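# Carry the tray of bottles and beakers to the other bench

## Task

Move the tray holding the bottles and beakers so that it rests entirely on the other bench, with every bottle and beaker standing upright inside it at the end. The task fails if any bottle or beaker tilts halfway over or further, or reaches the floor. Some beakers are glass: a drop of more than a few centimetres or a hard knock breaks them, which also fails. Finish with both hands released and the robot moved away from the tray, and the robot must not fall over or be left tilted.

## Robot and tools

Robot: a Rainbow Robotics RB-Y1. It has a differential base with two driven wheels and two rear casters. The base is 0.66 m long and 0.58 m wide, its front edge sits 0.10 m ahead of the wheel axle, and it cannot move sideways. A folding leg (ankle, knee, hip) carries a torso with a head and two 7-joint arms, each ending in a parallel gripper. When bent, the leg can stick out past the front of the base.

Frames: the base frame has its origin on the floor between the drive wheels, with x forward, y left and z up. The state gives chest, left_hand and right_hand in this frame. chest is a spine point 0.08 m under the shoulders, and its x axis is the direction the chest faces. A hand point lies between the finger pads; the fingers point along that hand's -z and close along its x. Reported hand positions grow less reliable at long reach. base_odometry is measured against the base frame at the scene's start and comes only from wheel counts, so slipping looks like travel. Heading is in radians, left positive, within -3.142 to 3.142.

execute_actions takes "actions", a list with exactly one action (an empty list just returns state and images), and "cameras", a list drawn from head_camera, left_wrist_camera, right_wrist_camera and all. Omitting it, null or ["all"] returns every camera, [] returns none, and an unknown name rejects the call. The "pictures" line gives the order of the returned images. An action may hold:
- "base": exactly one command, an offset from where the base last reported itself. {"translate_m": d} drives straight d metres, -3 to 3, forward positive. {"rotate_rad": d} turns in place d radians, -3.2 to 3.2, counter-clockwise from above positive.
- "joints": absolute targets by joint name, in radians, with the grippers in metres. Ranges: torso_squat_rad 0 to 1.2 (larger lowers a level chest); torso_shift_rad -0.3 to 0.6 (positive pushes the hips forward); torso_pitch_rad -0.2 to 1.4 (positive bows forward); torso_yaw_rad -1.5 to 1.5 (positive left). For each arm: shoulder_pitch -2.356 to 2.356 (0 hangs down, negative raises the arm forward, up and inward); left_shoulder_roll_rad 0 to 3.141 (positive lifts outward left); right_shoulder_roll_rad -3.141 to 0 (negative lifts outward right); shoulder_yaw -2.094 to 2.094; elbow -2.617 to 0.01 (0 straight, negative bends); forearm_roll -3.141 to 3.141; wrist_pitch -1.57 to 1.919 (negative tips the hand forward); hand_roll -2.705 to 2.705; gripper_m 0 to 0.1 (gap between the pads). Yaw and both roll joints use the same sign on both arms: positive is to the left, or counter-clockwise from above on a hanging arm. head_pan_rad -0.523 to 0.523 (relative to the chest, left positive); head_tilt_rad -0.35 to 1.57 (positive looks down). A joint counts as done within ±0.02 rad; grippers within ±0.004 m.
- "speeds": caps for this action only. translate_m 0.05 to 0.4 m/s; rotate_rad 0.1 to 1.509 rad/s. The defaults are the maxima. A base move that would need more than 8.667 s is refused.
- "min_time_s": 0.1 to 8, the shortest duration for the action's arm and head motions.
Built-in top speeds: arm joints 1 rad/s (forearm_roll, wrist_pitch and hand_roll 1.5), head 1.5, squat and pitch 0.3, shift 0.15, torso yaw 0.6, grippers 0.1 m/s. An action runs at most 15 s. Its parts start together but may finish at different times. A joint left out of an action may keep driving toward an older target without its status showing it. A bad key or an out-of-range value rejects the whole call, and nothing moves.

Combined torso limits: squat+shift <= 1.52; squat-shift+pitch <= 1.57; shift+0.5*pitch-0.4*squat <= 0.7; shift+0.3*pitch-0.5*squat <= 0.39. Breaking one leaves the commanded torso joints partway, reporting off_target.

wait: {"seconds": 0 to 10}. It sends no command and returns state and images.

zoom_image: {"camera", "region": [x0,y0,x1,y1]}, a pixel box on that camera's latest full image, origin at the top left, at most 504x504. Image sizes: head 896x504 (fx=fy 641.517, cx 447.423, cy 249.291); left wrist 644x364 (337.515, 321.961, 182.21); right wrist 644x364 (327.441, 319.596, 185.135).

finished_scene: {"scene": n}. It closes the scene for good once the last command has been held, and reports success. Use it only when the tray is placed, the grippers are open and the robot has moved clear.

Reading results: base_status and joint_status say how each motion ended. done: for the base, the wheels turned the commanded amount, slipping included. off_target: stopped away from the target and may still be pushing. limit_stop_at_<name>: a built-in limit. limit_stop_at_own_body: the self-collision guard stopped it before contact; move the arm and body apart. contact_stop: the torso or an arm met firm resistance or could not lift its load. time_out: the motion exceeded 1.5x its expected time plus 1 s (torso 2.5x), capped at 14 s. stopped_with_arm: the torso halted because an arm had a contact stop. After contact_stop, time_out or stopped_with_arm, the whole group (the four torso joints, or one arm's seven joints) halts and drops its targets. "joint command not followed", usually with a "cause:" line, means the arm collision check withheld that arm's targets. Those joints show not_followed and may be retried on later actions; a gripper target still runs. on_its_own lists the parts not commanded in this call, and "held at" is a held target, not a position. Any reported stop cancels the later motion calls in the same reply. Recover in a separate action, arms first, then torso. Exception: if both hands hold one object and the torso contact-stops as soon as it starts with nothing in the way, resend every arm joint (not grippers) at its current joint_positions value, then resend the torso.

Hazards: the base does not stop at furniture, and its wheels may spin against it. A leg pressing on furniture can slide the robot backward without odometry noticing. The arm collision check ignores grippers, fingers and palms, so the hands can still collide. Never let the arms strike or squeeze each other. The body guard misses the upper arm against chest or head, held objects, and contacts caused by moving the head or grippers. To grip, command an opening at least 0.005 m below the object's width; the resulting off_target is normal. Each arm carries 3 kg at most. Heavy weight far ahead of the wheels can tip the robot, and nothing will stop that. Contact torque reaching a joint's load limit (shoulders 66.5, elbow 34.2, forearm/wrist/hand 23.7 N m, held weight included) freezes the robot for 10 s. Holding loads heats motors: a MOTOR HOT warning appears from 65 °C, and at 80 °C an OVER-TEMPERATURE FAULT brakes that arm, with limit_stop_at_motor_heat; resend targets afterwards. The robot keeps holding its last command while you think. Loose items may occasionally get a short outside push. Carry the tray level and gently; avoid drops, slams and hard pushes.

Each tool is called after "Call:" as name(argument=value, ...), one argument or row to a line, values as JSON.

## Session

Call:
execute_actions(
  actions=[],
)

Scene clock: 0.00 s.
base_odometry: x=+0.000 y=+0.000 heading=+0.000 (m, m, rad; odometry frame)
base_status: not commanded
joint_positions: torso_squat_rad=+0.350 torso_shift_rad=+0.000 torso_pitch_rad=-0.001 torso_yaw_rad=-0.001 left_shoulder_pitch_rad=-0.010 left_shoulder_roll_rad=+0.017 left_shoulder_yaw_rad=-0.035 left_elbow_rad=-0.126 left_forearm_roll_rad=+0.048 left_wrist_pitch_rad=+0.022 left_hand_roll_rad=-0.003 left_gripper_m=+0.101 right_shoulder_pitch_rad=+0.019 right_shoulder_roll_rad=-0.043 right_shoulder_yaw_rad=+0.017 right_elbow_rad=-0.142 right_forearm_roll_rad=+0.010 right_wrist_pitch_rad=+0.004 right_hand_roll_rad=-0.027 right_gripper_m=+0.099 head_pan_rad=+0.001 head_tilt_rad=+0.401
joint_status: not commanded
chest: x=-0.2282 y=-0.0010 z=+1.2474 quat_wxyz=(+1.000, +0.001, +0.000, +0.000) (m; base frame)
left_hand: x=-0.1640 y=+0.2305 z=+0.5653 quat_wxyz=(+0.998, +0.006, -0.057, +0.003) (m; base frame)
right_hand: x=-0.1732 y=-0.2516 z=+0.5644 quat_wxyz=(+0.998, -0.019, -0.060, -0.002) (m; base frame)
pictures: head_camera, left_wrist_camera, right_wrist_camera
Images, in order (width x height): head_camera 896x504, left_wrist_camera 644x364, right_wrist_camera 644x364.

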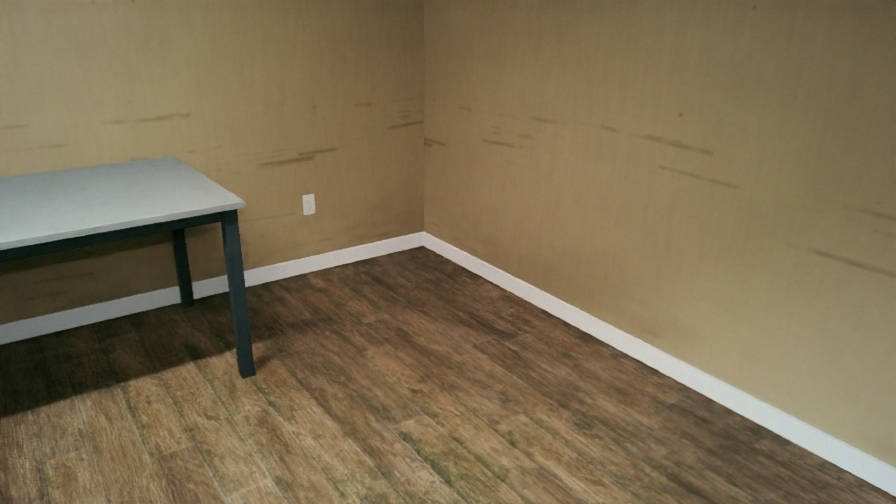

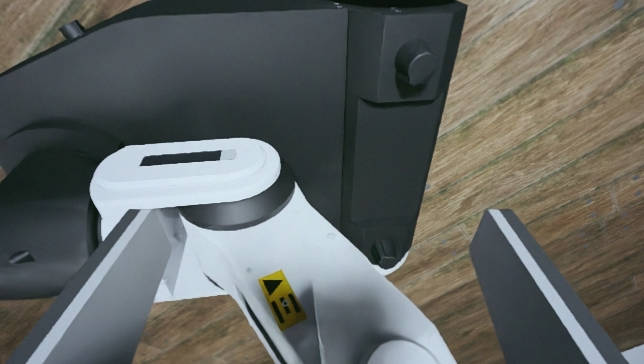

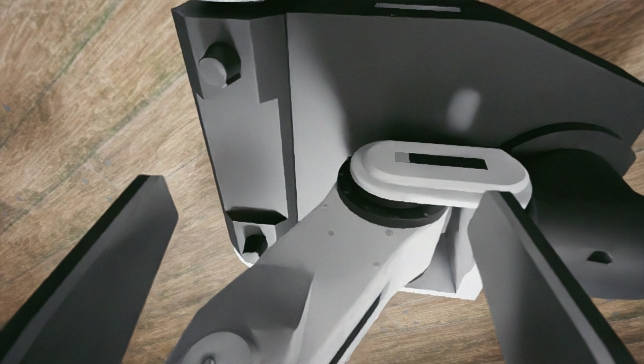

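Call:
execute_actions(
  actions=[
    {"base":{"rotate_rad":0.62},"joints":{"torso_squat_rad":0.1,"left_shoulder_pitch_rad":-0.95,"right_shoulder_pitch_rad":-0.95,"left_elbow_rad":-0.85,"right_elbow_rad":-0.85,"left_wrist_pitch_rad":1.8,"right_wrist_pitch_rad":1.8,"left_forearm_roll_rad":0.3,"right_forearm_roll_rad":-0.3,"left_shoulder_roll_rad":0.36,"right_shoulder_roll_rad":-0.36,"left_shoulder_yaw_rad":0.03,"right_shoulder_yaw_rad":0.03,"left_hand_roll_rad":1.57,"right_hand_roll_rad":-1.57,"left_gripper_m":0.05,"right_gripper_m":0.05,"head_tilt_rad":0.2}},
  ],
  cameras=["head_camera"],
)

Call:
execute_actions(
  actions=[
    {"base":{"rotate_rad":3.14},"joints":{"head_tilt_rad":0.4}},
  ],
  cameras=["head_camera"],
)

Scene clock: 2.97 s.
base_odometry: x=+0.000 y=+0.000 heading=+0.619 (m, m, rad; odometry frame)
base_status: done
joint_positions: torso_squat_rad=+0.100 torso_shift_rad=+0.000 torso_pitch_rad=-0.001 torso_yaw_rad=-0.001 left_shoulder_pitch_rad=-0.950 left_shoulder_roll_rad=+0.360 left_shoulder_yaw_rad=+0.030 left_elbow_rad=-0.850 left_forearm_roll_rad=+0.300 left_wrist_pitch_rad=+1.800 left_hand_roll_rad=+1.570 left_gripper_m=+0.050 right_shoulder_pitch_rad=-0.950 right_shoulder_roll_rad=-0.360 right_shoulder_yaw_rad=+0.030 right_elbow_rad=-0.850 right_forearm_roll_rad=-0.300 right_wrist_pitch_rad=+1.800 right_hand_roll_rad=-1.570 right_gripper_m=+0.050 head_pan_rad=+0.001 head_tilt_rad=+0.200
joint_status: all done
chest: x=-0.2283 y=-0.0011 z=+1.2864 quat_wxyz=(+1.000, +0.001, -0.001, +0.000) (m; base frame)
left_hand: x=+0.2706 y=+0.2752 z=+1.0403 quat_wxyz=(+0.722, +0.015, -0.014, +0.691) (m; base frame)
right_hand: x=+0.2680 y=-0.2770 z=+1.0358 quat_wxyz=(+0.732, -0.035, -0.025, -0.679) (m; base frame)
pictures: head_camera
Images, in order (width x height): head_camera 896x504.

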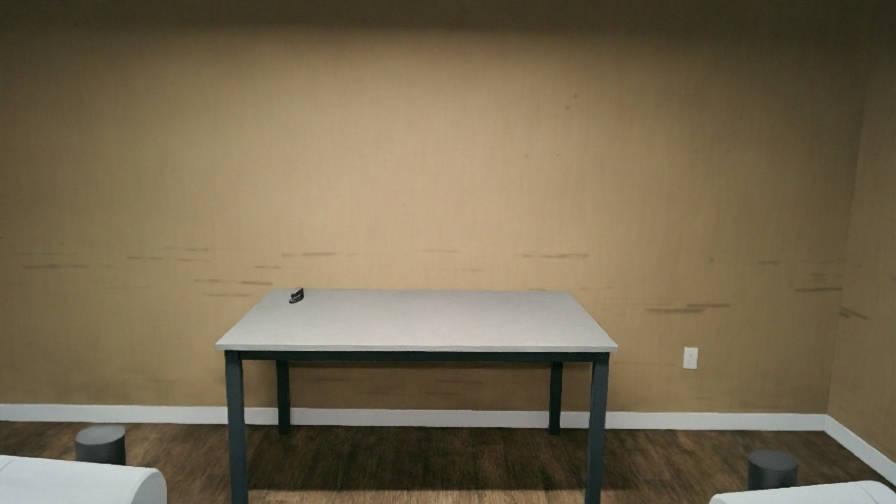

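Scene clock: 8.33 s.
base_odometry: x=+0.000 y=+0.000 heading=-2.525 (m, m, rad; odometry frame)
base_status: done
joint_positions: torso_squat_rad=+0.100 torso_shift_rad=+0.000 torso_pitch_rad=-0.001 torso_yaw_rad=-0.001 left_shoulder_pitch_rad=-0.950 left_shoulder_roll_rad=+0.360 left_shoulder_yaw_rad=+0.030 left_elbow_rad=-0.850 left_forearm_roll_rad=+0.300 left_wrist_pitch_rad=+1.800 left_hand_roll_rad=+1.570 left_gripper_m=+0.050 right_shoulder_pitch_rad=-0.950 right_shoulder_roll_rad=-0.360 right_shoulder_yaw_rad=+0.030 right_elbow_rad=-0.850 right_forearm_roll_rad=-0.300 right_wrist_pitch_rad=+1.800 right_hand_roll_rad=-1.570 right_gripper_m=+0.050 head_pan_rad=+0.001 head_tilt_rad=+0.400
joint_status: all done
chest: x=-0.2283 y=-0.0011 z=+1.2864 quat_wxyz=(+1.000, +0.001, -0.001, +0.000) (m; base frame)
left_hand: x=+0.2706 y=+0.2752 z=+1.0403 quat_wxyz=(+0.722, +0.015, -0.014, +0.691) (m; base frame)
right_hand: x=+0.2679 y=-0.2771 z=+1.0358 quat_wxyz=(+0.732, -0.035, -0.025, -0.679) (m; base frame)
pictures: head_camera
Images, in order (width x height): head_camera 896x504.

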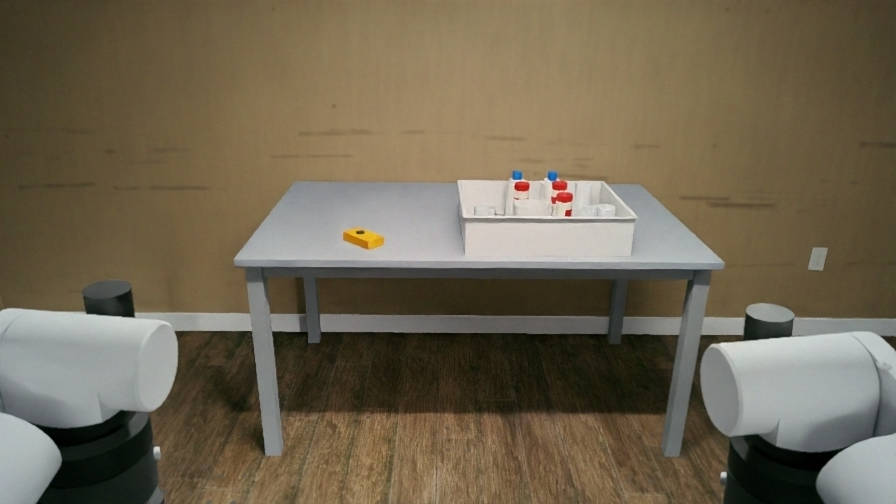

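Call:
execute_actions(
  actions=[
    {"base":{"rotate_rad":-0.32}},
  ],
  cameras=[],
)

Call:
execute_actions(
  actions=[
    {"base":{"translate_m":1.0}},
  ],
  cameras=[],
)

Call:
execute_actions(
  actions=[
    {"base":{"rotate_rad":0.32},"joints":{"head_tilt_rad":0.8}},
  ],
  cameras=["head_camera"],
)

Scene clock: 10.57 s.
base_odometry: x=+0.000 y=+0.000 heading=-2.844 (m, m, rad; odometry frame)
base_status: done
joint_positions: torso_squat_rad=+0.100 torso_shift_rad=+0.000 torso_pitch_rad=-0.001 torso_yaw_rad=-0.001 left_shoulder_pitch_rad=-0.950 left_shoulder_roll_rad=+0.360 left_shoulder_yaw_rad=+0.030 left_elbow_rad=-0.850 left_forearm_roll_rad=+0.300 left_wrist_pitch_rad=+1.800 left_hand_roll_rad=+1.570 left_gripper_m=+0.050 right_shoulder_pitch_rad=-0.950 right_shoulder_roll_rad=-0.360 right_shoulder_yaw_rad=+0.030 right_elbow_rad=-0.850 right_forearm_roll_rad=-0.300 right_wrist_pitch_rad=+1.800 right_hand_roll_rad=-1.570 right_gripper_m=+0.050 head_pan_rad=+0.001 head_tilt_rad=+0.400
joint_status: not commanded
chest: x=-0.2283 y=-0.0010 z=+1.2864 quat_wxyz=(+1.000, +0.001, -0.001, +0.000) (m; base frame)
left_hand: x=+0.2706 y=+0.2752 z=+1.0402 quat_wxyz=(+0.722, +0.015, -0.014, +0.691) (m; base frame)
right_hand: x=+0.2680 y=-0.2771 z=+1.0358 quat_wxyz=(+0.732, -0.035, -0.025, -0.679) (m; base frame)
pictures: none
No camera images: the call's "cameras" was empty. Leave "cameras" out to get every camera's image.

Scene clock: 14.53 s.
base_odometry: x=-0.956 y=-0.295 heading=-2.842 (m, m, rad; odometry frame)
base_status: done
joint_positions: torso_squat_rad=+0.100 torso_shift_rad=+0.000 torso_pitch_rad=-0.001 torso_yaw_rad=-0.001 left_shoulder_pitch_rad=-0.950 left_shoulder_roll_rad=+0.360 left_shoulder_yaw_rad=+0.030 left_elbow_rad=-0.850 left_forearm_roll_rad=+0.300 left_wrist_pitch_rad=+1.800 left_hand_roll_rad=+1.570 left_gripper_m=+0.050 right_shoulder_pitch_rad=-0.950 right_shoulder_roll_rad=-0.360 right_shoulder_yaw_rad=+0.030 right_elbow_rad=-0.850 right_forearm_roll_rad=-0.300 right_wrist_pitch_rad=+1.800 right_hand_roll_rad=-1.570 right_gripper_m=+0.050 head_pan_rad=+0.001 head_tilt_rad=+0.400
joint_status: not commanded
chest: x=-0.2282 y=-0.0010 z=+1.2864 quat_wxyz=(+1.000, +0.001, -0.001, +0.000) (m; base frame)
left_hand: x=+0.2706 y=+0.2752 z=+1.0401 quat_wxyz=(+0.722, +0.015, -0.014, +0.691) (m; base frame)
right_hand: x=+0.2680 y=-0.2771 z=+1.0357 quat_wxyz=(+0.732, -0.035, -0.025, -0.679) (m; base frame)
pictures: none
No camera images: the call's "cameras" was empty. Leave "cameras" out to get every camera's image.

Scene clock: 16.50 s.
base_odometry: x=-0.956 y=-0.294 heading=-2.523 (m, m, rad; odometry frame)
base_status: done
joint_positions: torso_squat_rad=+0.100 torso_shift_rad=+0.000 torso_pitch_rad=-0.001 torso_yaw_rad=-0.001 left_shoulder_pitch_rad=-0.950 left_shoulder_roll_rad=+0.360 left_shoulder_yaw_rad=+0.030 left_elbow_rad=-0.850 left_forearm_roll_rad=+0.300 left_wrist_pitch_rad=+1.800 left_hand_roll_rad=+1.570 left_gripper_m=+0.050 right_shoulder_pitch_rad=-0.950 right_shoulder_roll_rad=-0.360 right_shoulder_yaw_rad=+0.030 right_elbow_rad=-0.850 right_forearm_roll_rad=-0.300 right_wrist_pitch_rad=+1.800 right_hand_roll_rad=-1.570 right_gripper_m=+0.050 head_pan_rad=+0.001 head_tilt_rad=+0.800
joint_status: all done
chest: x=-0.2282 y=-0.0011 z=+1.2864 quat_wxyz=(+1.000, +0.001, -0.001, +0.000) (m; base frame)
left_hand: x=+0.2706 y=+0.2752 z=+1.0401 quat_wxyz=(+0.722, +0.015, -0.014, +0.691) (m; base frame)
right_hand: x=+0.2680 y=-0.2771 z=+1.0357 quat_wxyz=(+0.732, -0.035, -0.025, -0.679) (m; base frame)
pictures: head_camera
Images, in order (width x height): head_camera 896x504.

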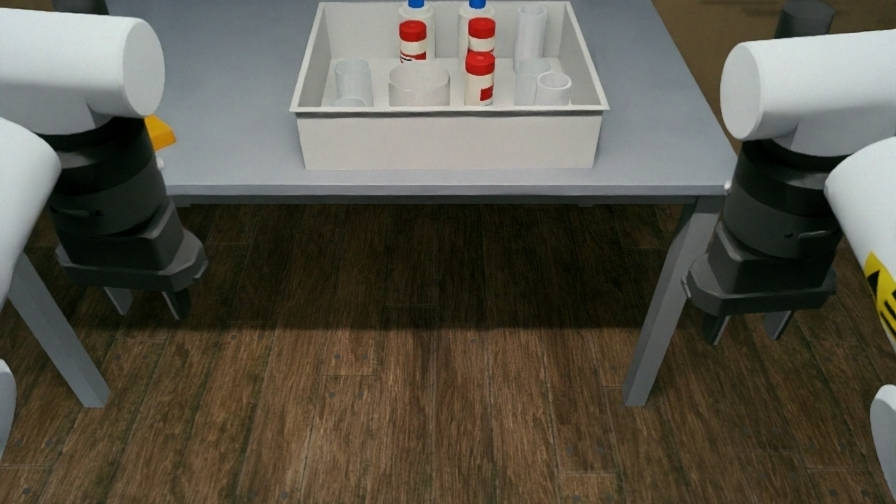

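Call:
execute_actions(
  actions=[
    {"base":{"translate_m":0.78},"joints":{"head_tilt_rad":1.2,"torso_squat_rad":0.3}},
  ],
)

Scene clock: 20.07 s.
base_odometry: x=-1.591 y=-0.747 heading=-2.522 (m, m, rad; odometry frame)
base_status: done
joint_positions: torso_squat_rad=+0.300 torso_shift_rad=+0.000 torso_pitch_rad=-0.001 torso_yaw_rad=-0.001 left_shoulder_pitch_rad=-0.950 left_shoulder_roll_rad=+0.360 left_shoulder_yaw_rad=+0.030 left_elbow_rad=-0.850 left_forearm_roll_rad=+0.300 left_wrist_pitch_rad=+1.800 left_hand_roll_rad=+1.570 left_gripper_m=+0.050 right_shoulder_pitch_rad=-0.950 right_shoulder_roll_rad=-0.360 right_shoulder_yaw_rad=+0.030 right_elbow_rad=-0.850 right_forearm_roll_rad=-0.300 right_wrist_pitch_rad=+1.800 right_hand_roll_rad=-1.570 right_gripper_m=+0.050 head_pan_rad=+0.001 head_tilt_rad=+1.200
joint_status: all done
chest: x=-0.2282 y=-0.0011 z=+1.2587 quat_wxyz=(+1.000, +0.001, -0.001, +0.000) (m; base frame)
left_hand: x=+0.2706 y=+0.2752 z=+1.0123 quat_wxyz=(+0.722, +0.015, -0.014, +0.691) (m; base frame)
right_hand: x=+0.2680 y=-0.2771 z=+1.0079 quat_wxyz=(+0.732, -0.035, -0.025, -0.679) (m; base frame)
pictures: head_camera, left_wrist_camera, right_wrist_camera
Images, in order (width x height): head_camera 896x504, left_wrist_camera 644x364, right_wrist_camera 644x364.

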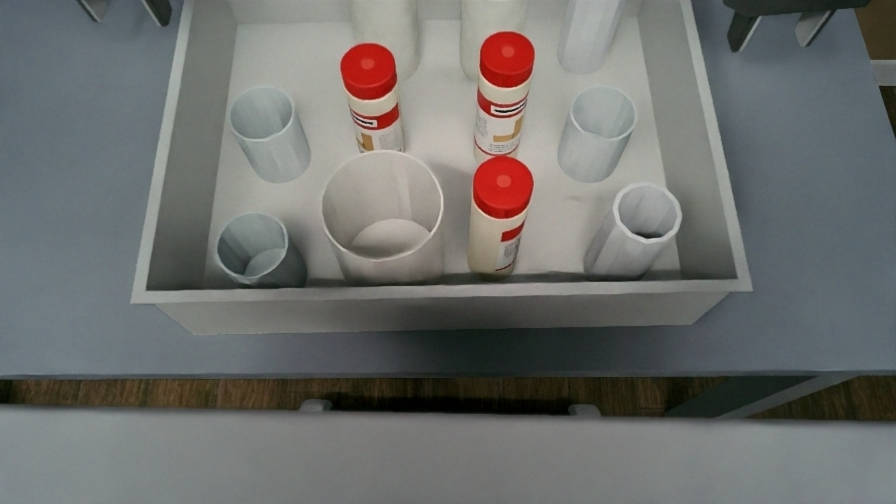

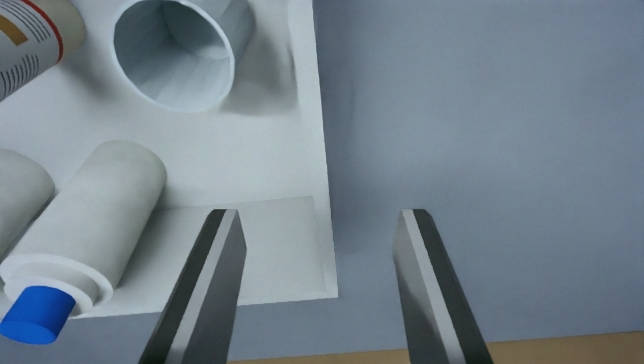

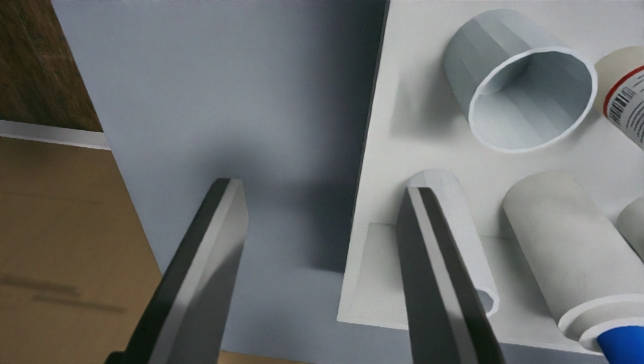

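Call:
execute_actions(
  actions=[
    {"joints":{"torso_squat_rad":0.5,"right_shoulder_roll_rad":-0.31,"right_forearm_roll_rad":-0.26,"left_gripper_m":0.045,"right_gripper_m":0.045}},
  ],
  cameras=[],
)

Call:
execute_actions(
  actions=[
    {"joints":{"torso_squat_rad":0.6}},
  ],
)

Scene clock: 21.70 s.
base_odometry: x=-1.591 y=-0.747 heading=-2.522 (m, m, rad; odometry frame)
base_status: not commanded
joint_positions: torso_squat_rad=+0.500 torso_shift_rad=+0.000 torso_pitch_rad=-0.001 torso_yaw_rad=-0.001 left_shoulder_pitch_rad=-0.950 left_shoulder_roll_rad=+0.360 left_shoulder_yaw_rad=+0.030 left_elbow_rad=-0.850 left_forearm_roll_rad=+0.300 left_wrist_pitch_rad=+1.800 left_hand_roll_rad=+1.570 left_gripper_m=+0.045 right_shoulder_pitch_rad=-0.950 right_shoulder_roll_rad=-0.310 right_shoulder_yaw_rad=+0.030 right_elbow_rad=-0.850 right_forearm_roll_rad=-0.260 right_wrist_pitch_rad=+1.800 right_hand_roll_rad=-1.570 right_gripper_m=+0.045 head_pan_rad=+0.001 head_tilt_rad=+1.200
joint_status: all done
chest: x=-0.2283 y=-0.0010 z=+1.2042 quat_wxyz=(+1.000, +0.001, -0.001, +0.000) (m; base frame)
left_hand: x=+0.2706 y=+0.2753 z=+0.9580 quat_wxyz=(+0.722, +0.015, -0.014, +0.691) (m; base frame)
right_hand: x=+0.2659 y=-0.2572 z=+0.9462 quat_wxyz=(+0.743, -0.042, -0.026, -0.668) (m; base frame)
pictures: none
No camera images: the call's "cameras" was empty. Leave "cameras" out to get every camera's image.

Scene clock: 22.80 s.
base_odometry: x=-1.591 y=-0.747 heading=-2.522 (m, m, rad; odometry frame)
base_status: not commanded
joint_positions: torso_squat_rad=+0.600 torso_shift_rad=+0.000 torso_pitch_rad=-0.001 torso_yaw_rad=-0.001 left_shoulder_pitch_rad=-0.950 left_shoulder_roll_rad=+0.360 left_shoulder_yaw_rad=+0.030 left_elbow_rad=-0.850 left_forearm_roll_rad=+0.300 left_wrist_pitch_rad=+1.800 left_hand_roll_rad=+1.570 left_gripper_m=+0.045 right_shoulder_pitch_rad=-0.950 right_shoulder_roll_rad=-0.310 right_shoulder_yaw_rad=+0.030 right_elbow_rad=-0.850 right_forearm_roll_rad=-0.260 right_wrist_pitch_rad=+1.800 right_hand_roll_rad=-1.570 right_gripper_m=+0.045 head_pan_rad=+0.001 head_tilt_rad=+1.200
joint_status: all done
chest: x=-0.2283 y=-0.0010 z=+1.1677 quat_wxyz=(+1.000, +0.001, -0.001, +0.000) (m; base frame)
left_hand: x=+0.2706 y=+0.2754 z=+0.9214 quat_wxyz=(+0.722, +0.015, -0.014, +0.691) (m; base frame)
right_hand: x=+0.2659 y=-0.2571 z=+0.9096 quat_wxyz=(+0.743, -0.042, -0.026, -0.668) (m; base frame)
pictures: head_camera, left_wrist_camera, right_wrist_camera
Images, in order (width x height): head_camera 896x504, left_wrist_camera 644x364, right_wrist_camera 644x364.

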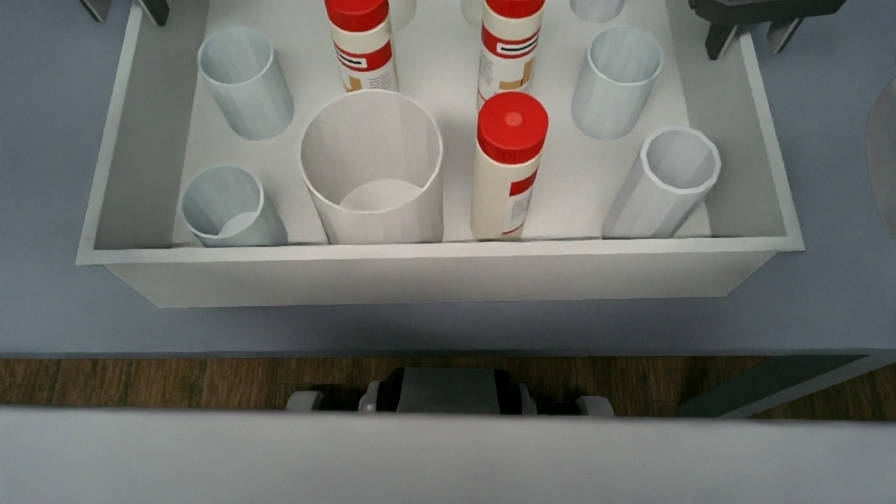

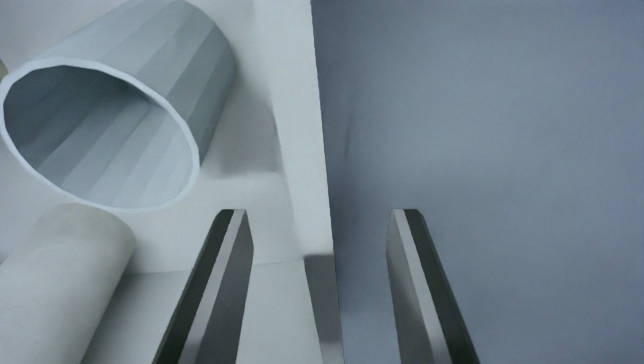

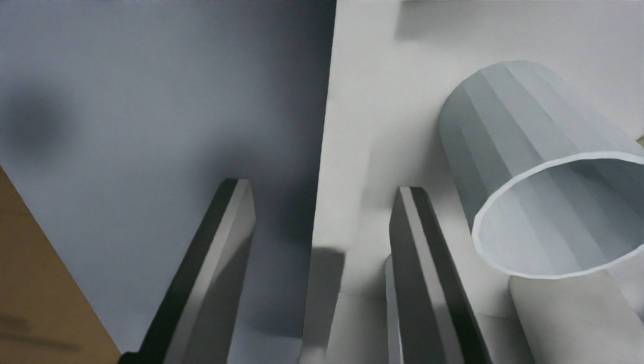

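Call:
execute_actions(
  actions=[
    {"base":{"translate_m":0.025},"joints":{"torso_squat_rad":0.78}},
  ],
)

Scene clock: 24.40 s.
base_odometry: x=-1.612 y=-0.762 heading=-2.522 (m, m, rad; odometry frame)
base_status: done
joint_positions: torso_squat_rad=+0.724 torso_shift_rad=-0.001 torso_pitch_rad=-0.005 torso_yaw_rad=-0.001 left_shoulder_pitch_rad=-0.950 left_shoulder_roll_rad=+0.360 left_shoulder_yaw_rad=+0.030 left_elbow_rad=-0.850 left_forearm_roll_rad=+0.300 left_wrist_pitch_rad=+1.800 left_hand_roll_rad=+1.570 left_gripper_m=+0.045 right_shoulder_pitch_rad=-0.956 right_shoulder_roll_rad=-0.312 right_shoulder_yaw_rad=+0.029 right_elbow_rad=-0.853 right_forearm_roll_rad=-0.260 right_wrist_pitch_rad=+1.800 right_hand_roll_rad=-1.570 right_gripper_m=+0.045 head_pan_rad=+0.001 head_tilt_rad=+1.200
joint_status: torso_squat_rad contact_stop (moved +0.124 of +0.180)
on_its_own: torso_squat_rad is held at +0.724, not at your +0.780, since a contact_stop
chest: x=-0.2303 y=-0.0006 z=+1.1144 quat_wxyz=(+1.000, +0.001, -0.003, +0.000) (m; base frame)
left_hand: x=+0.2694 y=+0.2756 z=+0.8698 quat_wxyz=(+0.722, +0.013, -0.015, +0.691) (m; base frame)
right_hand: x=+0.2674 y=-0.2567 z=+0.8621 quat_wxyz=(+0.743, -0.038, -0.031, -0.668) (m; base frame)
pictures: head_camera, left_wrist_camera, right_wrist_camera
Images, in order (width x height): head_camera 896x504, left_wrist_camera 644x364, right_wrist_camera 644x364.

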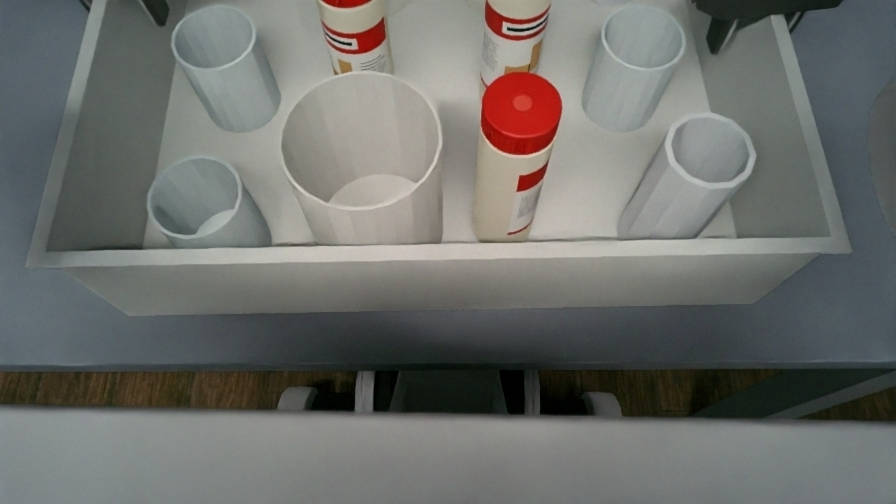

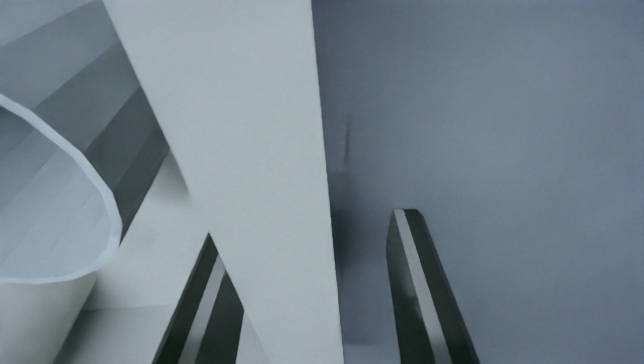

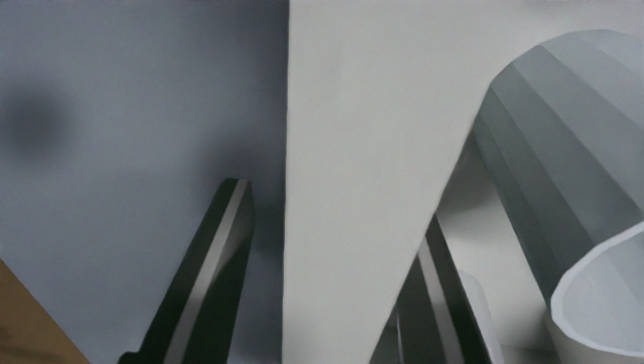

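Call:
execute_actions(
  actions=[
    {"joints":{"torso_squat_rad":0.705}},
  ],
  cameras=[],
)

Call:
execute_actions(
  actions=[
    {"joints":{"left_shoulder_roll_rad":0.375,"right_shoulder_roll_rad":-0.3,"left_gripper_m":0,"right_gripper_m":0},"min_time_s":1},
  ],
  cameras=[],
)

Call:
execute_actions(
  actions=[
    {"joints":{"torso_squat_rad":0.6}},
  ],
)

Scene clock: 25.33 s.
base_odometry: x=-1.612 y=-0.762 heading=-2.522 (m, m, rad; odometry frame)
base_status: not commanded
joint_positions: torso_squat_rad=+0.705 torso_shift_rad=-0.001 torso_pitch_rad=-0.004 torso_yaw_rad=-0.001 left_shoulder_pitch_rad=-0.950 left_shoulder_roll_rad=+0.360 left_shoulder_yaw_rad=+0.030 left_elbow_rad=-0.850 left_forearm_roll_rad=+0.300 left_wrist_pitch_rad=+1.800 left_hand_roll_rad=+1.570 left_gripper_m=+0.045 right_shoulder_pitch_rad=-0.950 right_shoulder_roll_rad=-0.310 right_shoulder_yaw_rad=+0.030 right_elbow_rad=-0.850 right_forearm_roll_rad=-0.260 right_wrist_pitch_rad=+1.800 right_hand_roll_rad=-1.570 right_gripper_m=+0.045 head_pan_rad=+0.001 head_tilt_rad=+1.200
joint_status: all done
chest: x=-0.2296 y=-0.0009 z=+1.1230 quat_wxyz=(+1.000, +0.001, -0.002, +0.000) (m; base frame)
left_hand: x=+0.2698 y=+0.2754 z=+0.8779 quat_wxyz=(+0.722, +0.014, -0.015, +0.691) (m; base frame)
right_hand: x=+0.2654 y=-0.2572 z=+0.8665 quat_wxyz=(+0.742, -0.041, -0.027, -0.668) (m; base frame)
pictures: none
No camera images: the call's "cameras" was empty. Leave "cameras" out to get every camera's image.

Scene clock: 26.63 s.
base_odometry: x=-1.612 y=-0.762 heading=-2.522 (m, m, rad; odometry frame)
base_status: not commanded
joint_positions: torso_squat_rad=+0.705 torso_shift_rad=-0.001 torso_pitch_rad=-0.004 torso_yaw_rad=-0.001 left_shoulder_pitch_rad=-0.949 left_shoulder_roll_rad=+0.371 left_shoulder_yaw_rad=+0.030 left_elbow_rad=-0.849 left_forearm_roll_rad=+0.301 left_wrist_pitch_rad=+1.800 left_hand_roll_rad=+1.570 left_gripper_m=+0.014 right_shoulder_pitch_rad=-0.952 right_shoulder_roll_rad=-0.299 right_shoulder_yaw_rad=+0.029 right_elbow_rad=-0.851 right_forearm_roll_rad=-0.261 right_wrist_pitch_rad=+1.800 right_hand_roll_rad=-1.570 right_gripper_m=+0.014 head_pan_rad=+0.001 head_tilt_rad=+1.200
joint_status: left_gripper_m off_target (ended at +0.014, target +0.000); right_gripper_m off_target (ended at +0.014, target +0.000); the others done
chest: x=-0.2296 y=-0.0008 z=+1.1230 quat_wxyz=(+1.000, +0.001, -0.002, +0.000) (m; base frame)
left_hand: x=+0.2698 y=+0.2819 z=+0.8791 quat_wxyz=(+0.719, +0.016, -0.017, +0.695) (m; base frame)
right_hand: x=+0.2652 y=-0.2503 z=+0.8656 quat_wxyz=(+0.746, -0.038, -0.024, -0.665) (m; base frame)
pictures: none
No camera images: the call's "cameras" was empty. Leave "cameras" out to get every camera's image.

Scene clock: 27.77 s.
base_odometry: x=-1.612 y=-0.762 heading=-2.522 (m, m, rad; odometry frame)
base_status: not commanded
joint_positions: torso_squat_rad=+0.600 torso_shift_rad=+0.000 torso_pitch_rad=-0.002 torso_yaw_rad=-0.001 left_shoulder_pitch_rad=-0.948 left_shoulder_roll_rad=+0.372 left_shoulder_yaw_rad=+0.030 left_elbow_rad=-0.849 left_forearm_roll_rad=+0.301 left_wrist_pitch_rad=+1.800 left_hand_roll_rad=+1.570 left_gripper_m=+0.013 right_shoulder_pitch_rad=-0.949 right_shoulder_roll_rad=-0.298 right_shoulder_yaw_rad=+0.029 right_elbow_rad=-0.850 right_forearm_roll_rad=-0.261 right_wrist_pitch_rad=+1.800 right_hand_roll_rad=-1.570 right_gripper_m=+0.014 head_pan_rad=+0.001 head_tilt_rad=+1.200
joint_status: all done
chest: x=-0.2290 y=-0.0009 z=+1.1677 quat_wxyz=(+1.000, +0.001, -0.001, +0.000) (m; base frame)
left_hand: x=+0.2699 y=+0.2822 z=+0.9231 quat_wxyz=(+0.719, +0.016, -0.016, +0.695) (m; base frame)
right_hand: x=+0.2642 y=-0.2500 z=+0.9078 quat_wxyz=(+0.746, -0.040, -0.022, -0.665) (m; base frame)
pictures: head_camera, left_wrist_camera, right_wrist_camera
Images, in order (width x height): head_camera 896x504, left_wrist_camera 644x364, right_wrist_camera 644x364.

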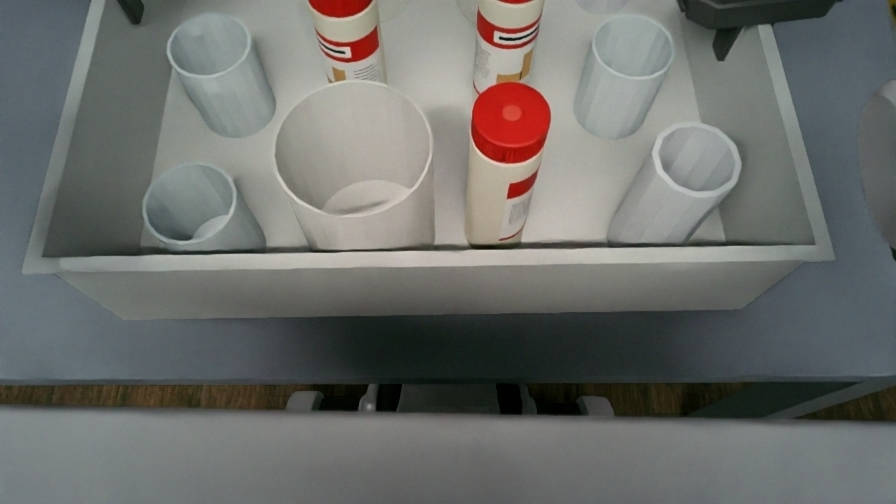

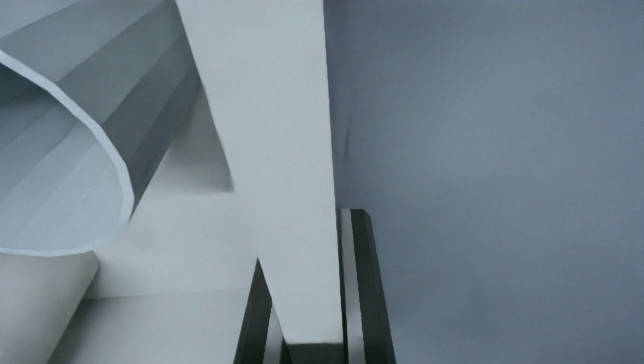

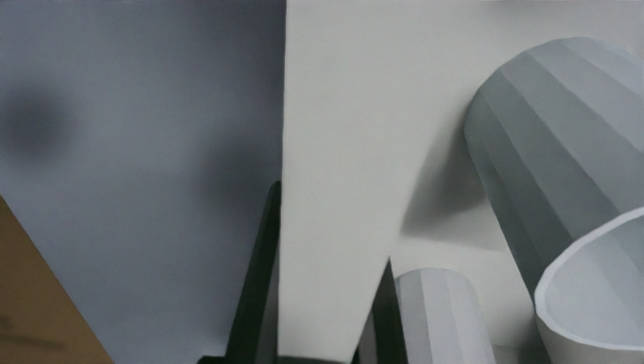

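Call:
execute_actions(
  actions=[
    {"base":{"translate_m":-1.0},"speeds":{"translate_m":0.25},"joints":{"torso_squat_rad":0.5}},
  ],
  cameras=[],
)

Call:
execute_actions(
  actions=[
    {"base":{"rotate_rad":3.13},"speeds":{"rotate_rad":0.5},"joints":{"head_tilt_rad":0.45}},
  ],
  cameras=["head_camera"],
)

Call:
execute_actions(
  actions=[
    {"base":{"translate_m":1.8},"speeds":{"translate_m":0.3},"joints":{"head_tilt_rad":0.6,"torso_squat_rad":0.4}},
  ],
  cameras=["head_camera"],
)

Scene clock: 33.40 s.
base_odometry: x=-0.798 y=-0.181 heading=-2.521 (m, m, rad; odometry frame)
base_status: done
joint_positions: torso_squat_rad=+0.500 torso_shift_rad=+0.000 torso_pitch_rad=-0.003 torso_yaw_rad=-0.001 left_shoulder_pitch_rad=-0.948 left_shoulder_roll_rad=+0.372 left_shoulder_yaw_rad=+0.030 left_elbow_rad=-0.849 left_forearm_roll_rad=+0.301 left_wrist_pitch_rad=+1.800 left_hand_roll_rad=+1.570 left_gripper_m=+0.013 right_shoulder_pitch_rad=-0.949 right_shoulder_roll_rad=-0.297 right_shoulder_yaw_rad=+0.029 right_elbow_rad=-0.850 right_forearm_roll_rad=-0.261 right_wrist_pitch_rad=+1.800 right_hand_roll_rad=-1.570 right_gripper_m=+0.014 head_pan_rad=+0.001 head_tilt_rad=+1.200
joint_status: all done
chest: x=-0.2291 y=-0.0009 z=+1.2043 quat_wxyz=(+1.000, +0.001, -0.001, +0.000) (m; base frame)
left_hand: x=+0.2698 y=+0.2822 z=+0.9596 quat_wxyz=(+0.719, +0.016, -0.016, +0.695) (m; base frame)
right_hand: x=+0.2641 y=-0.2500 z=+0.9443 quat_wxyz=(+0.746, -0.040, -0.022, -0.665) (m; base frame)
pictures: none
No camera images: the call's "cameras" was empty. Leave "cameras" out to get every camera's image.

Scene clock: 41.00 s.
base_odometry: x=-0.798 y=-0.181 heading=+0.608 (m, m, rad; odometry frame)
base_status: done
joint_positions: torso_squat_rad=+0.500 torso_shift_rad=+0.000 torso_pitch_rad=-0.003 torso_yaw_rad=-0.001 left_shoulder_pitch_rad=-0.948 left_shoulder_roll_rad=+0.372 left_shoulder_yaw_rad=+0.030 left_elbow_rad=-0.849 left_forearm_roll_rad=+0.301 left_wrist_pitch_rad=+1.800 left_hand_roll_rad=+1.570 left_gripper_m=+0.013 right_shoulder_pitch_rad=-0.949 right_shoulder_roll_rad=-0.297 right_shoulder_yaw_rad=+0.029 right_elbow_rad=-0.850 right_forearm_roll_rad=-0.261 right_wrist_pitch_rad=+1.800 right_hand_roll_rad=-1.570 right_gripper_m=+0.014 head_pan_rad=+0.001 head_tilt_rad=+0.450
joint_status: all done
chest: x=-0.2291 y=-0.0010 z=+1.2043 quat_wxyz=(+1.000, +0.001, -0.001, +0.000) (m; base frame)
left_hand: x=+0.2698 y=+0.2822 z=+0.9597 quat_wxyz=(+0.719, +0.016, -0.016, +0.695) (m; base frame)
right_hand: x=+0.2641 y=-0.2499 z=+0.9443 quat_wxyz=(+0.746, -0.040, -0.022, -0.665) (m; base frame)
pictures: head_camera
Images, in order (width x height): head_camera 896x504.

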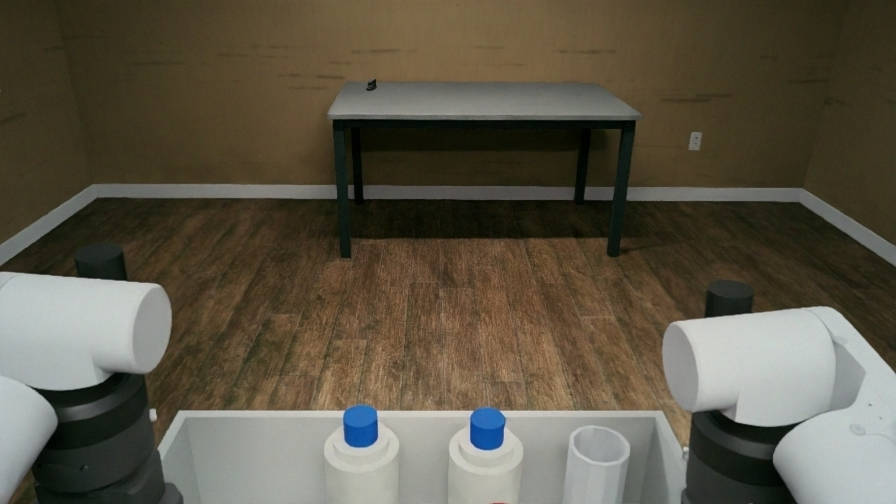

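Scene clock: 48.23 s.
base_odometry: x=+0.679 y=+0.849 heading=+0.609 (m, m, rad; odometry frame)
base_status: done
joint_positions: torso_squat_rad=+0.400 torso_shift_rad=+0.000 torso_pitch_rad=-0.002 torso_yaw_rad=-0.001 left_shoulder_pitch_rad=-0.948 left_shoulder_roll_rad=+0.372 left_shoulder_yaw_rad=+0.030 left_elbow_rad=-0.849 left_forearm_roll_rad=+0.301 left_wrist_pitch_rad=+1.800 left_hand_roll_rad=+1.570 left_gripper_m=+0.013 right_shoulder_pitch_rad=-0.949 right_shoulder_roll_rad=-0.297 right_shoulder_yaw_rad=+0.029 right_elbow_rad=-0.850 right_forearm_roll_rad=-0.261 right_wrist_pitch_rad=+1.800 right_hand_roll_rad=-1.570 right_gripper_m=+0.014 head_pan_rad=+0.001 head_tilt_rad=+0.600
joint_status: all done
chest: x=-0.2290 y=-0.0010 z=+1.2347 quat_wxyz=(+1.000, +0.001, -0.001, +0.000) (m; base frame)
left_hand: x=+0.2699 y=+0.2822 z=+0.9900 quat_wxyz=(+0.719, +0.016, -0.016, +0.695) (m; base frame)
right_hand: x=+0.2642 y=-0.2499 z=+0.9747 quat_wxyz=(+0.746, -0.040, -0.022, -0.665) (m; base frame)
pictures: head_camera
Images, in order (width x height): head_camera 896x504.

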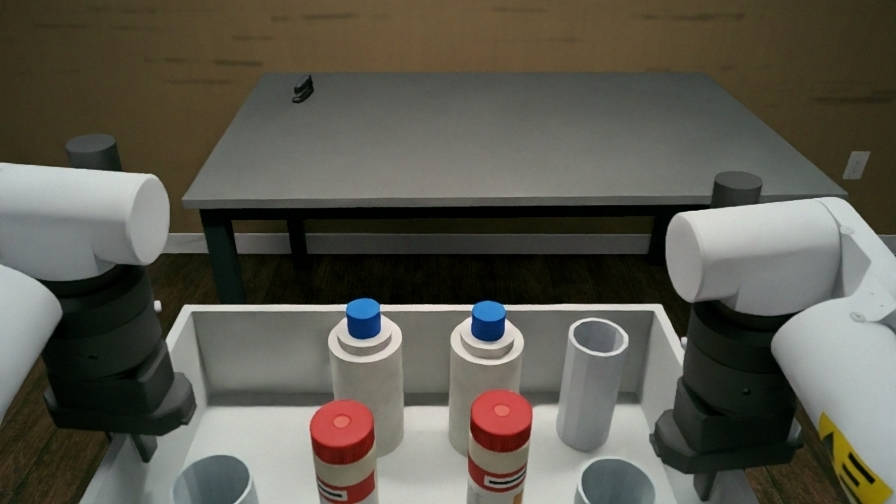

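Call:
execute_actions(
  actions=[
    {"base":{"rotate_rad":-0.03},"speeds":{"rotate_rad":0.2}},
  ],
  cameras=[],
)

Call:
execute_actions(
  actions=[
    {"base":{"translate_m":1.16},"speeds":{"translate_m":0.25},"joints":{"head_tilt_rad":1.2}},
  ],
)

Call:
execute_actions(
  actions=[
    {"joints":{"torso_squat_rad":0.66}},
  ],
  cameras=["head_camera"],
)

Scene clock: 49.43 s.
base_odometry: x=+0.679 y=+0.849 heading=+0.580 (m, m, rad; odometry frame)
base_status: done
joint_positions: torso_squat_rad=+0.400 torso_shift_rad=+0.000 torso_pitch_rad=-0.002 torso_yaw_rad=-0.001 left_shoulder_pitch_rad=-0.948 left_shoulder_roll_rad=+0.372 left_shoulder_yaw_rad=+0.030 left_elbow_rad=-0.849 left_forearm_roll_rad=+0.301 left_wrist_pitch_rad=+1.800 left_hand_roll_rad=+1.570 left_gripper_m=+0.013 right_shoulder_pitch_rad=-0.949 right_shoulder_roll_rad=-0.297 right_shoulder_yaw_rad=+0.029 right_elbow_rad=-0.850 right_forearm_roll_rad=-0.261 right_wrist_pitch_rad=+1.800 right_hand_roll_rad=-1.570 right_gripper_m=+0.014 head_pan_rad=+0.001 head_tilt_rad=+0.600
joint_status: not commanded
chest: x=-0.2290 y=-0.0010 z=+1.2347 quat_wxyz=(+1.000, +0.001, -0.001, +0.000) (m; base frame)
left_hand: x=+0.2698 y=+0.2822 z=+0.9900 quat_wxyz=(+0.719, +0.016, -0.016, +0.695) (m; base frame)
right_hand: x=+0.2642 y=-0.2499 z=+0.9747 quat_wxyz=(+0.746, -0.040, -0.022, -0.665) (m; base frame)
pictures: none
No camera images: the call's "cameras" was empty. Leave "cameras" out to get every camera's image.

Scene clock: 55.17 s.
base_odometry: x=+1.650 y=+1.483 heading=+0.579 (m, m, rad; odometry frame)
base_status: done
joint_positions: torso_squat_rad=+0.400 torso_shift_rad=+0.000 torso_pitch_rad=-0.002 torso_yaw_rad=-0.001 left_shoulder_pitch_rad=-0.948 left_shoulder_roll_rad=+0.372 left_shoulder_yaw_rad=+0.030 left_elbow_rad=-0.849 left_forearm_roll_rad=+0.301 left_wrist_pitch_rad=+1.800 left_hand_roll_rad=+1.570 left_gripper_m=+0.013 right_shoulder_pitch_rad=-0.949 right_shoulder_roll_rad=-0.297 right_shoulder_yaw_rad=+0.029 right_elbow_rad=-0.850 right_forearm_roll_rad=-0.261 right_wrist_pitch_rad=+1.800 right_hand_roll_rad=-1.570 right_gripper_m=+0.014 head_pan_rad=+0.001 head_tilt_rad=+1.200
joint_status: all done
chest: x=-0.2290 y=-0.0010 z=+1.2347 quat_wxyz=(+1.000, +0.001, -0.001, +0.000) (m; base frame)
left_hand: x=+0.2698 y=+0.2822 z=+0.9901 quat_wxyz=(+0.719, +0.016, -0.016, +0.695) (m; base frame)
right_hand: x=+0.2641 y=-0.2499 z=+0.9746 quat_wxyz=(+0.746, -0.040, -0.022, -0.665) (m; base frame)
pictures: head_camera, left_wrist_camera, right_wrist_camera
Images, in order (width x height): head_camera 896x504, left_wrist_camera 644x364, right_wrist_camera 644x364.

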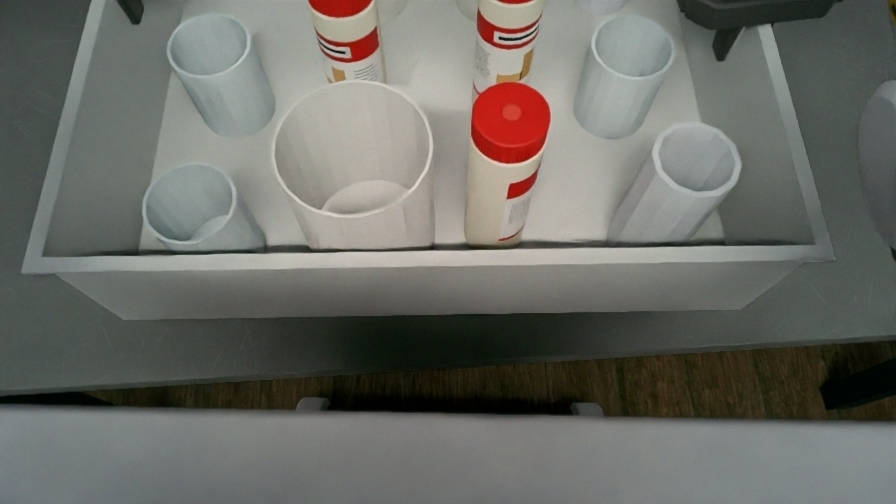

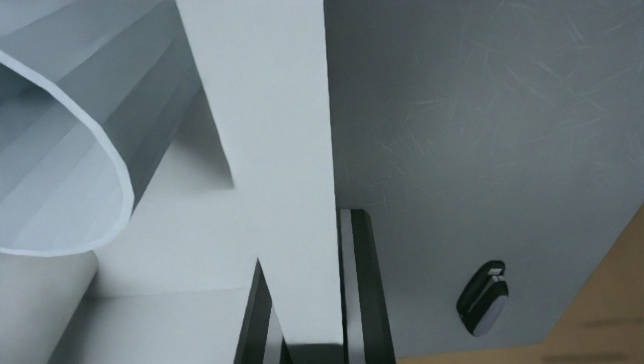

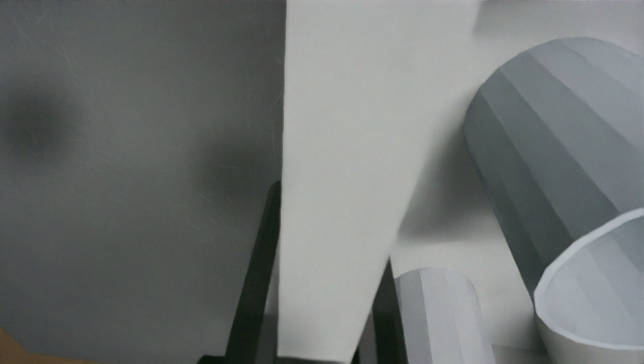

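Scene clock: 56.83 s.
base_odometry: x=+1.650 y=+1.483 heading=+0.579 (m, m, rad; odometry frame)
base_status: not commanded
joint_positions: torso_squat_rad=+0.660 torso_shift_rad=+0.000 torso_pitch_rad=-0.003 torso_yaw_rad=-0.001 left_shoulder_pitch_rad=-0.948 left_shoulder_roll_rad=+0.372 left_shoulder_yaw_rad=+0.030 left_elbow_rad=-0.849 left_forearm_roll_rad=+0.301 left_wrist_pitch_rad=+1.800 left_hand_roll_rad=+1.570 left_gripper_m=+0.013 right_shoulder_pitch_rad=-0.949 right_shoulder_roll_rad=-0.297 right_shoulder_yaw_rad=+0.029 right_elbow_rad=-0.850 right_forearm_roll_rad=-0.261 right_wrist_pitch_rad=+1.800 right_hand_roll_rad=-1.570 right_gripper_m=+0.014 head_pan_rad=+0.001 head_tilt_rad=+1.200
joint_status: all done
chest: x=-0.2291 y=-0.0009 z=+1.1430 quat_wxyz=(+1.000, +0.001, -0.001, +0.000) (m; base frame)
left_hand: x=+0.2698 y=+0.2823 z=+0.8984 quat_wxyz=(+0.719, +0.016, -0.016, +0.695) (m; base frame)
right_hand: x=+0.2641 y=-0.2498 z=+0.8830 quat_wxyz=(+0.746, -0.040, -0.022, -0.665) (m; base frame)
pictures: head_camera
Images, in order (width x height): head_camera 896x504.

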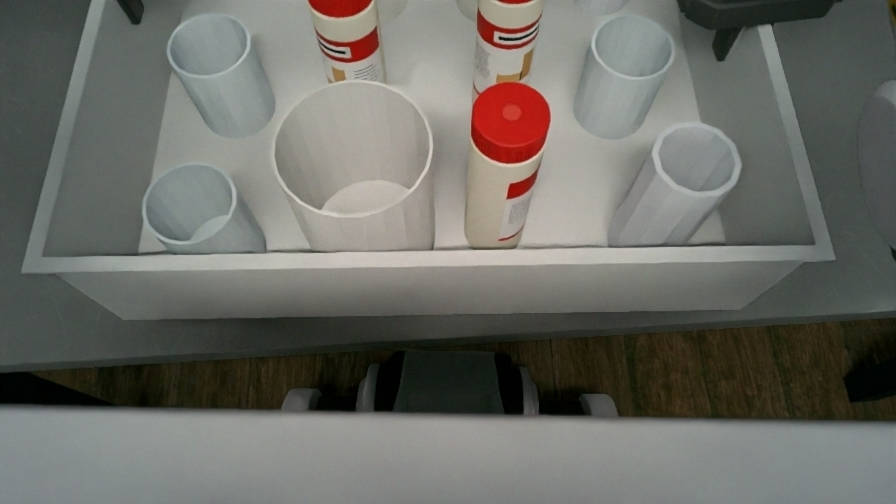

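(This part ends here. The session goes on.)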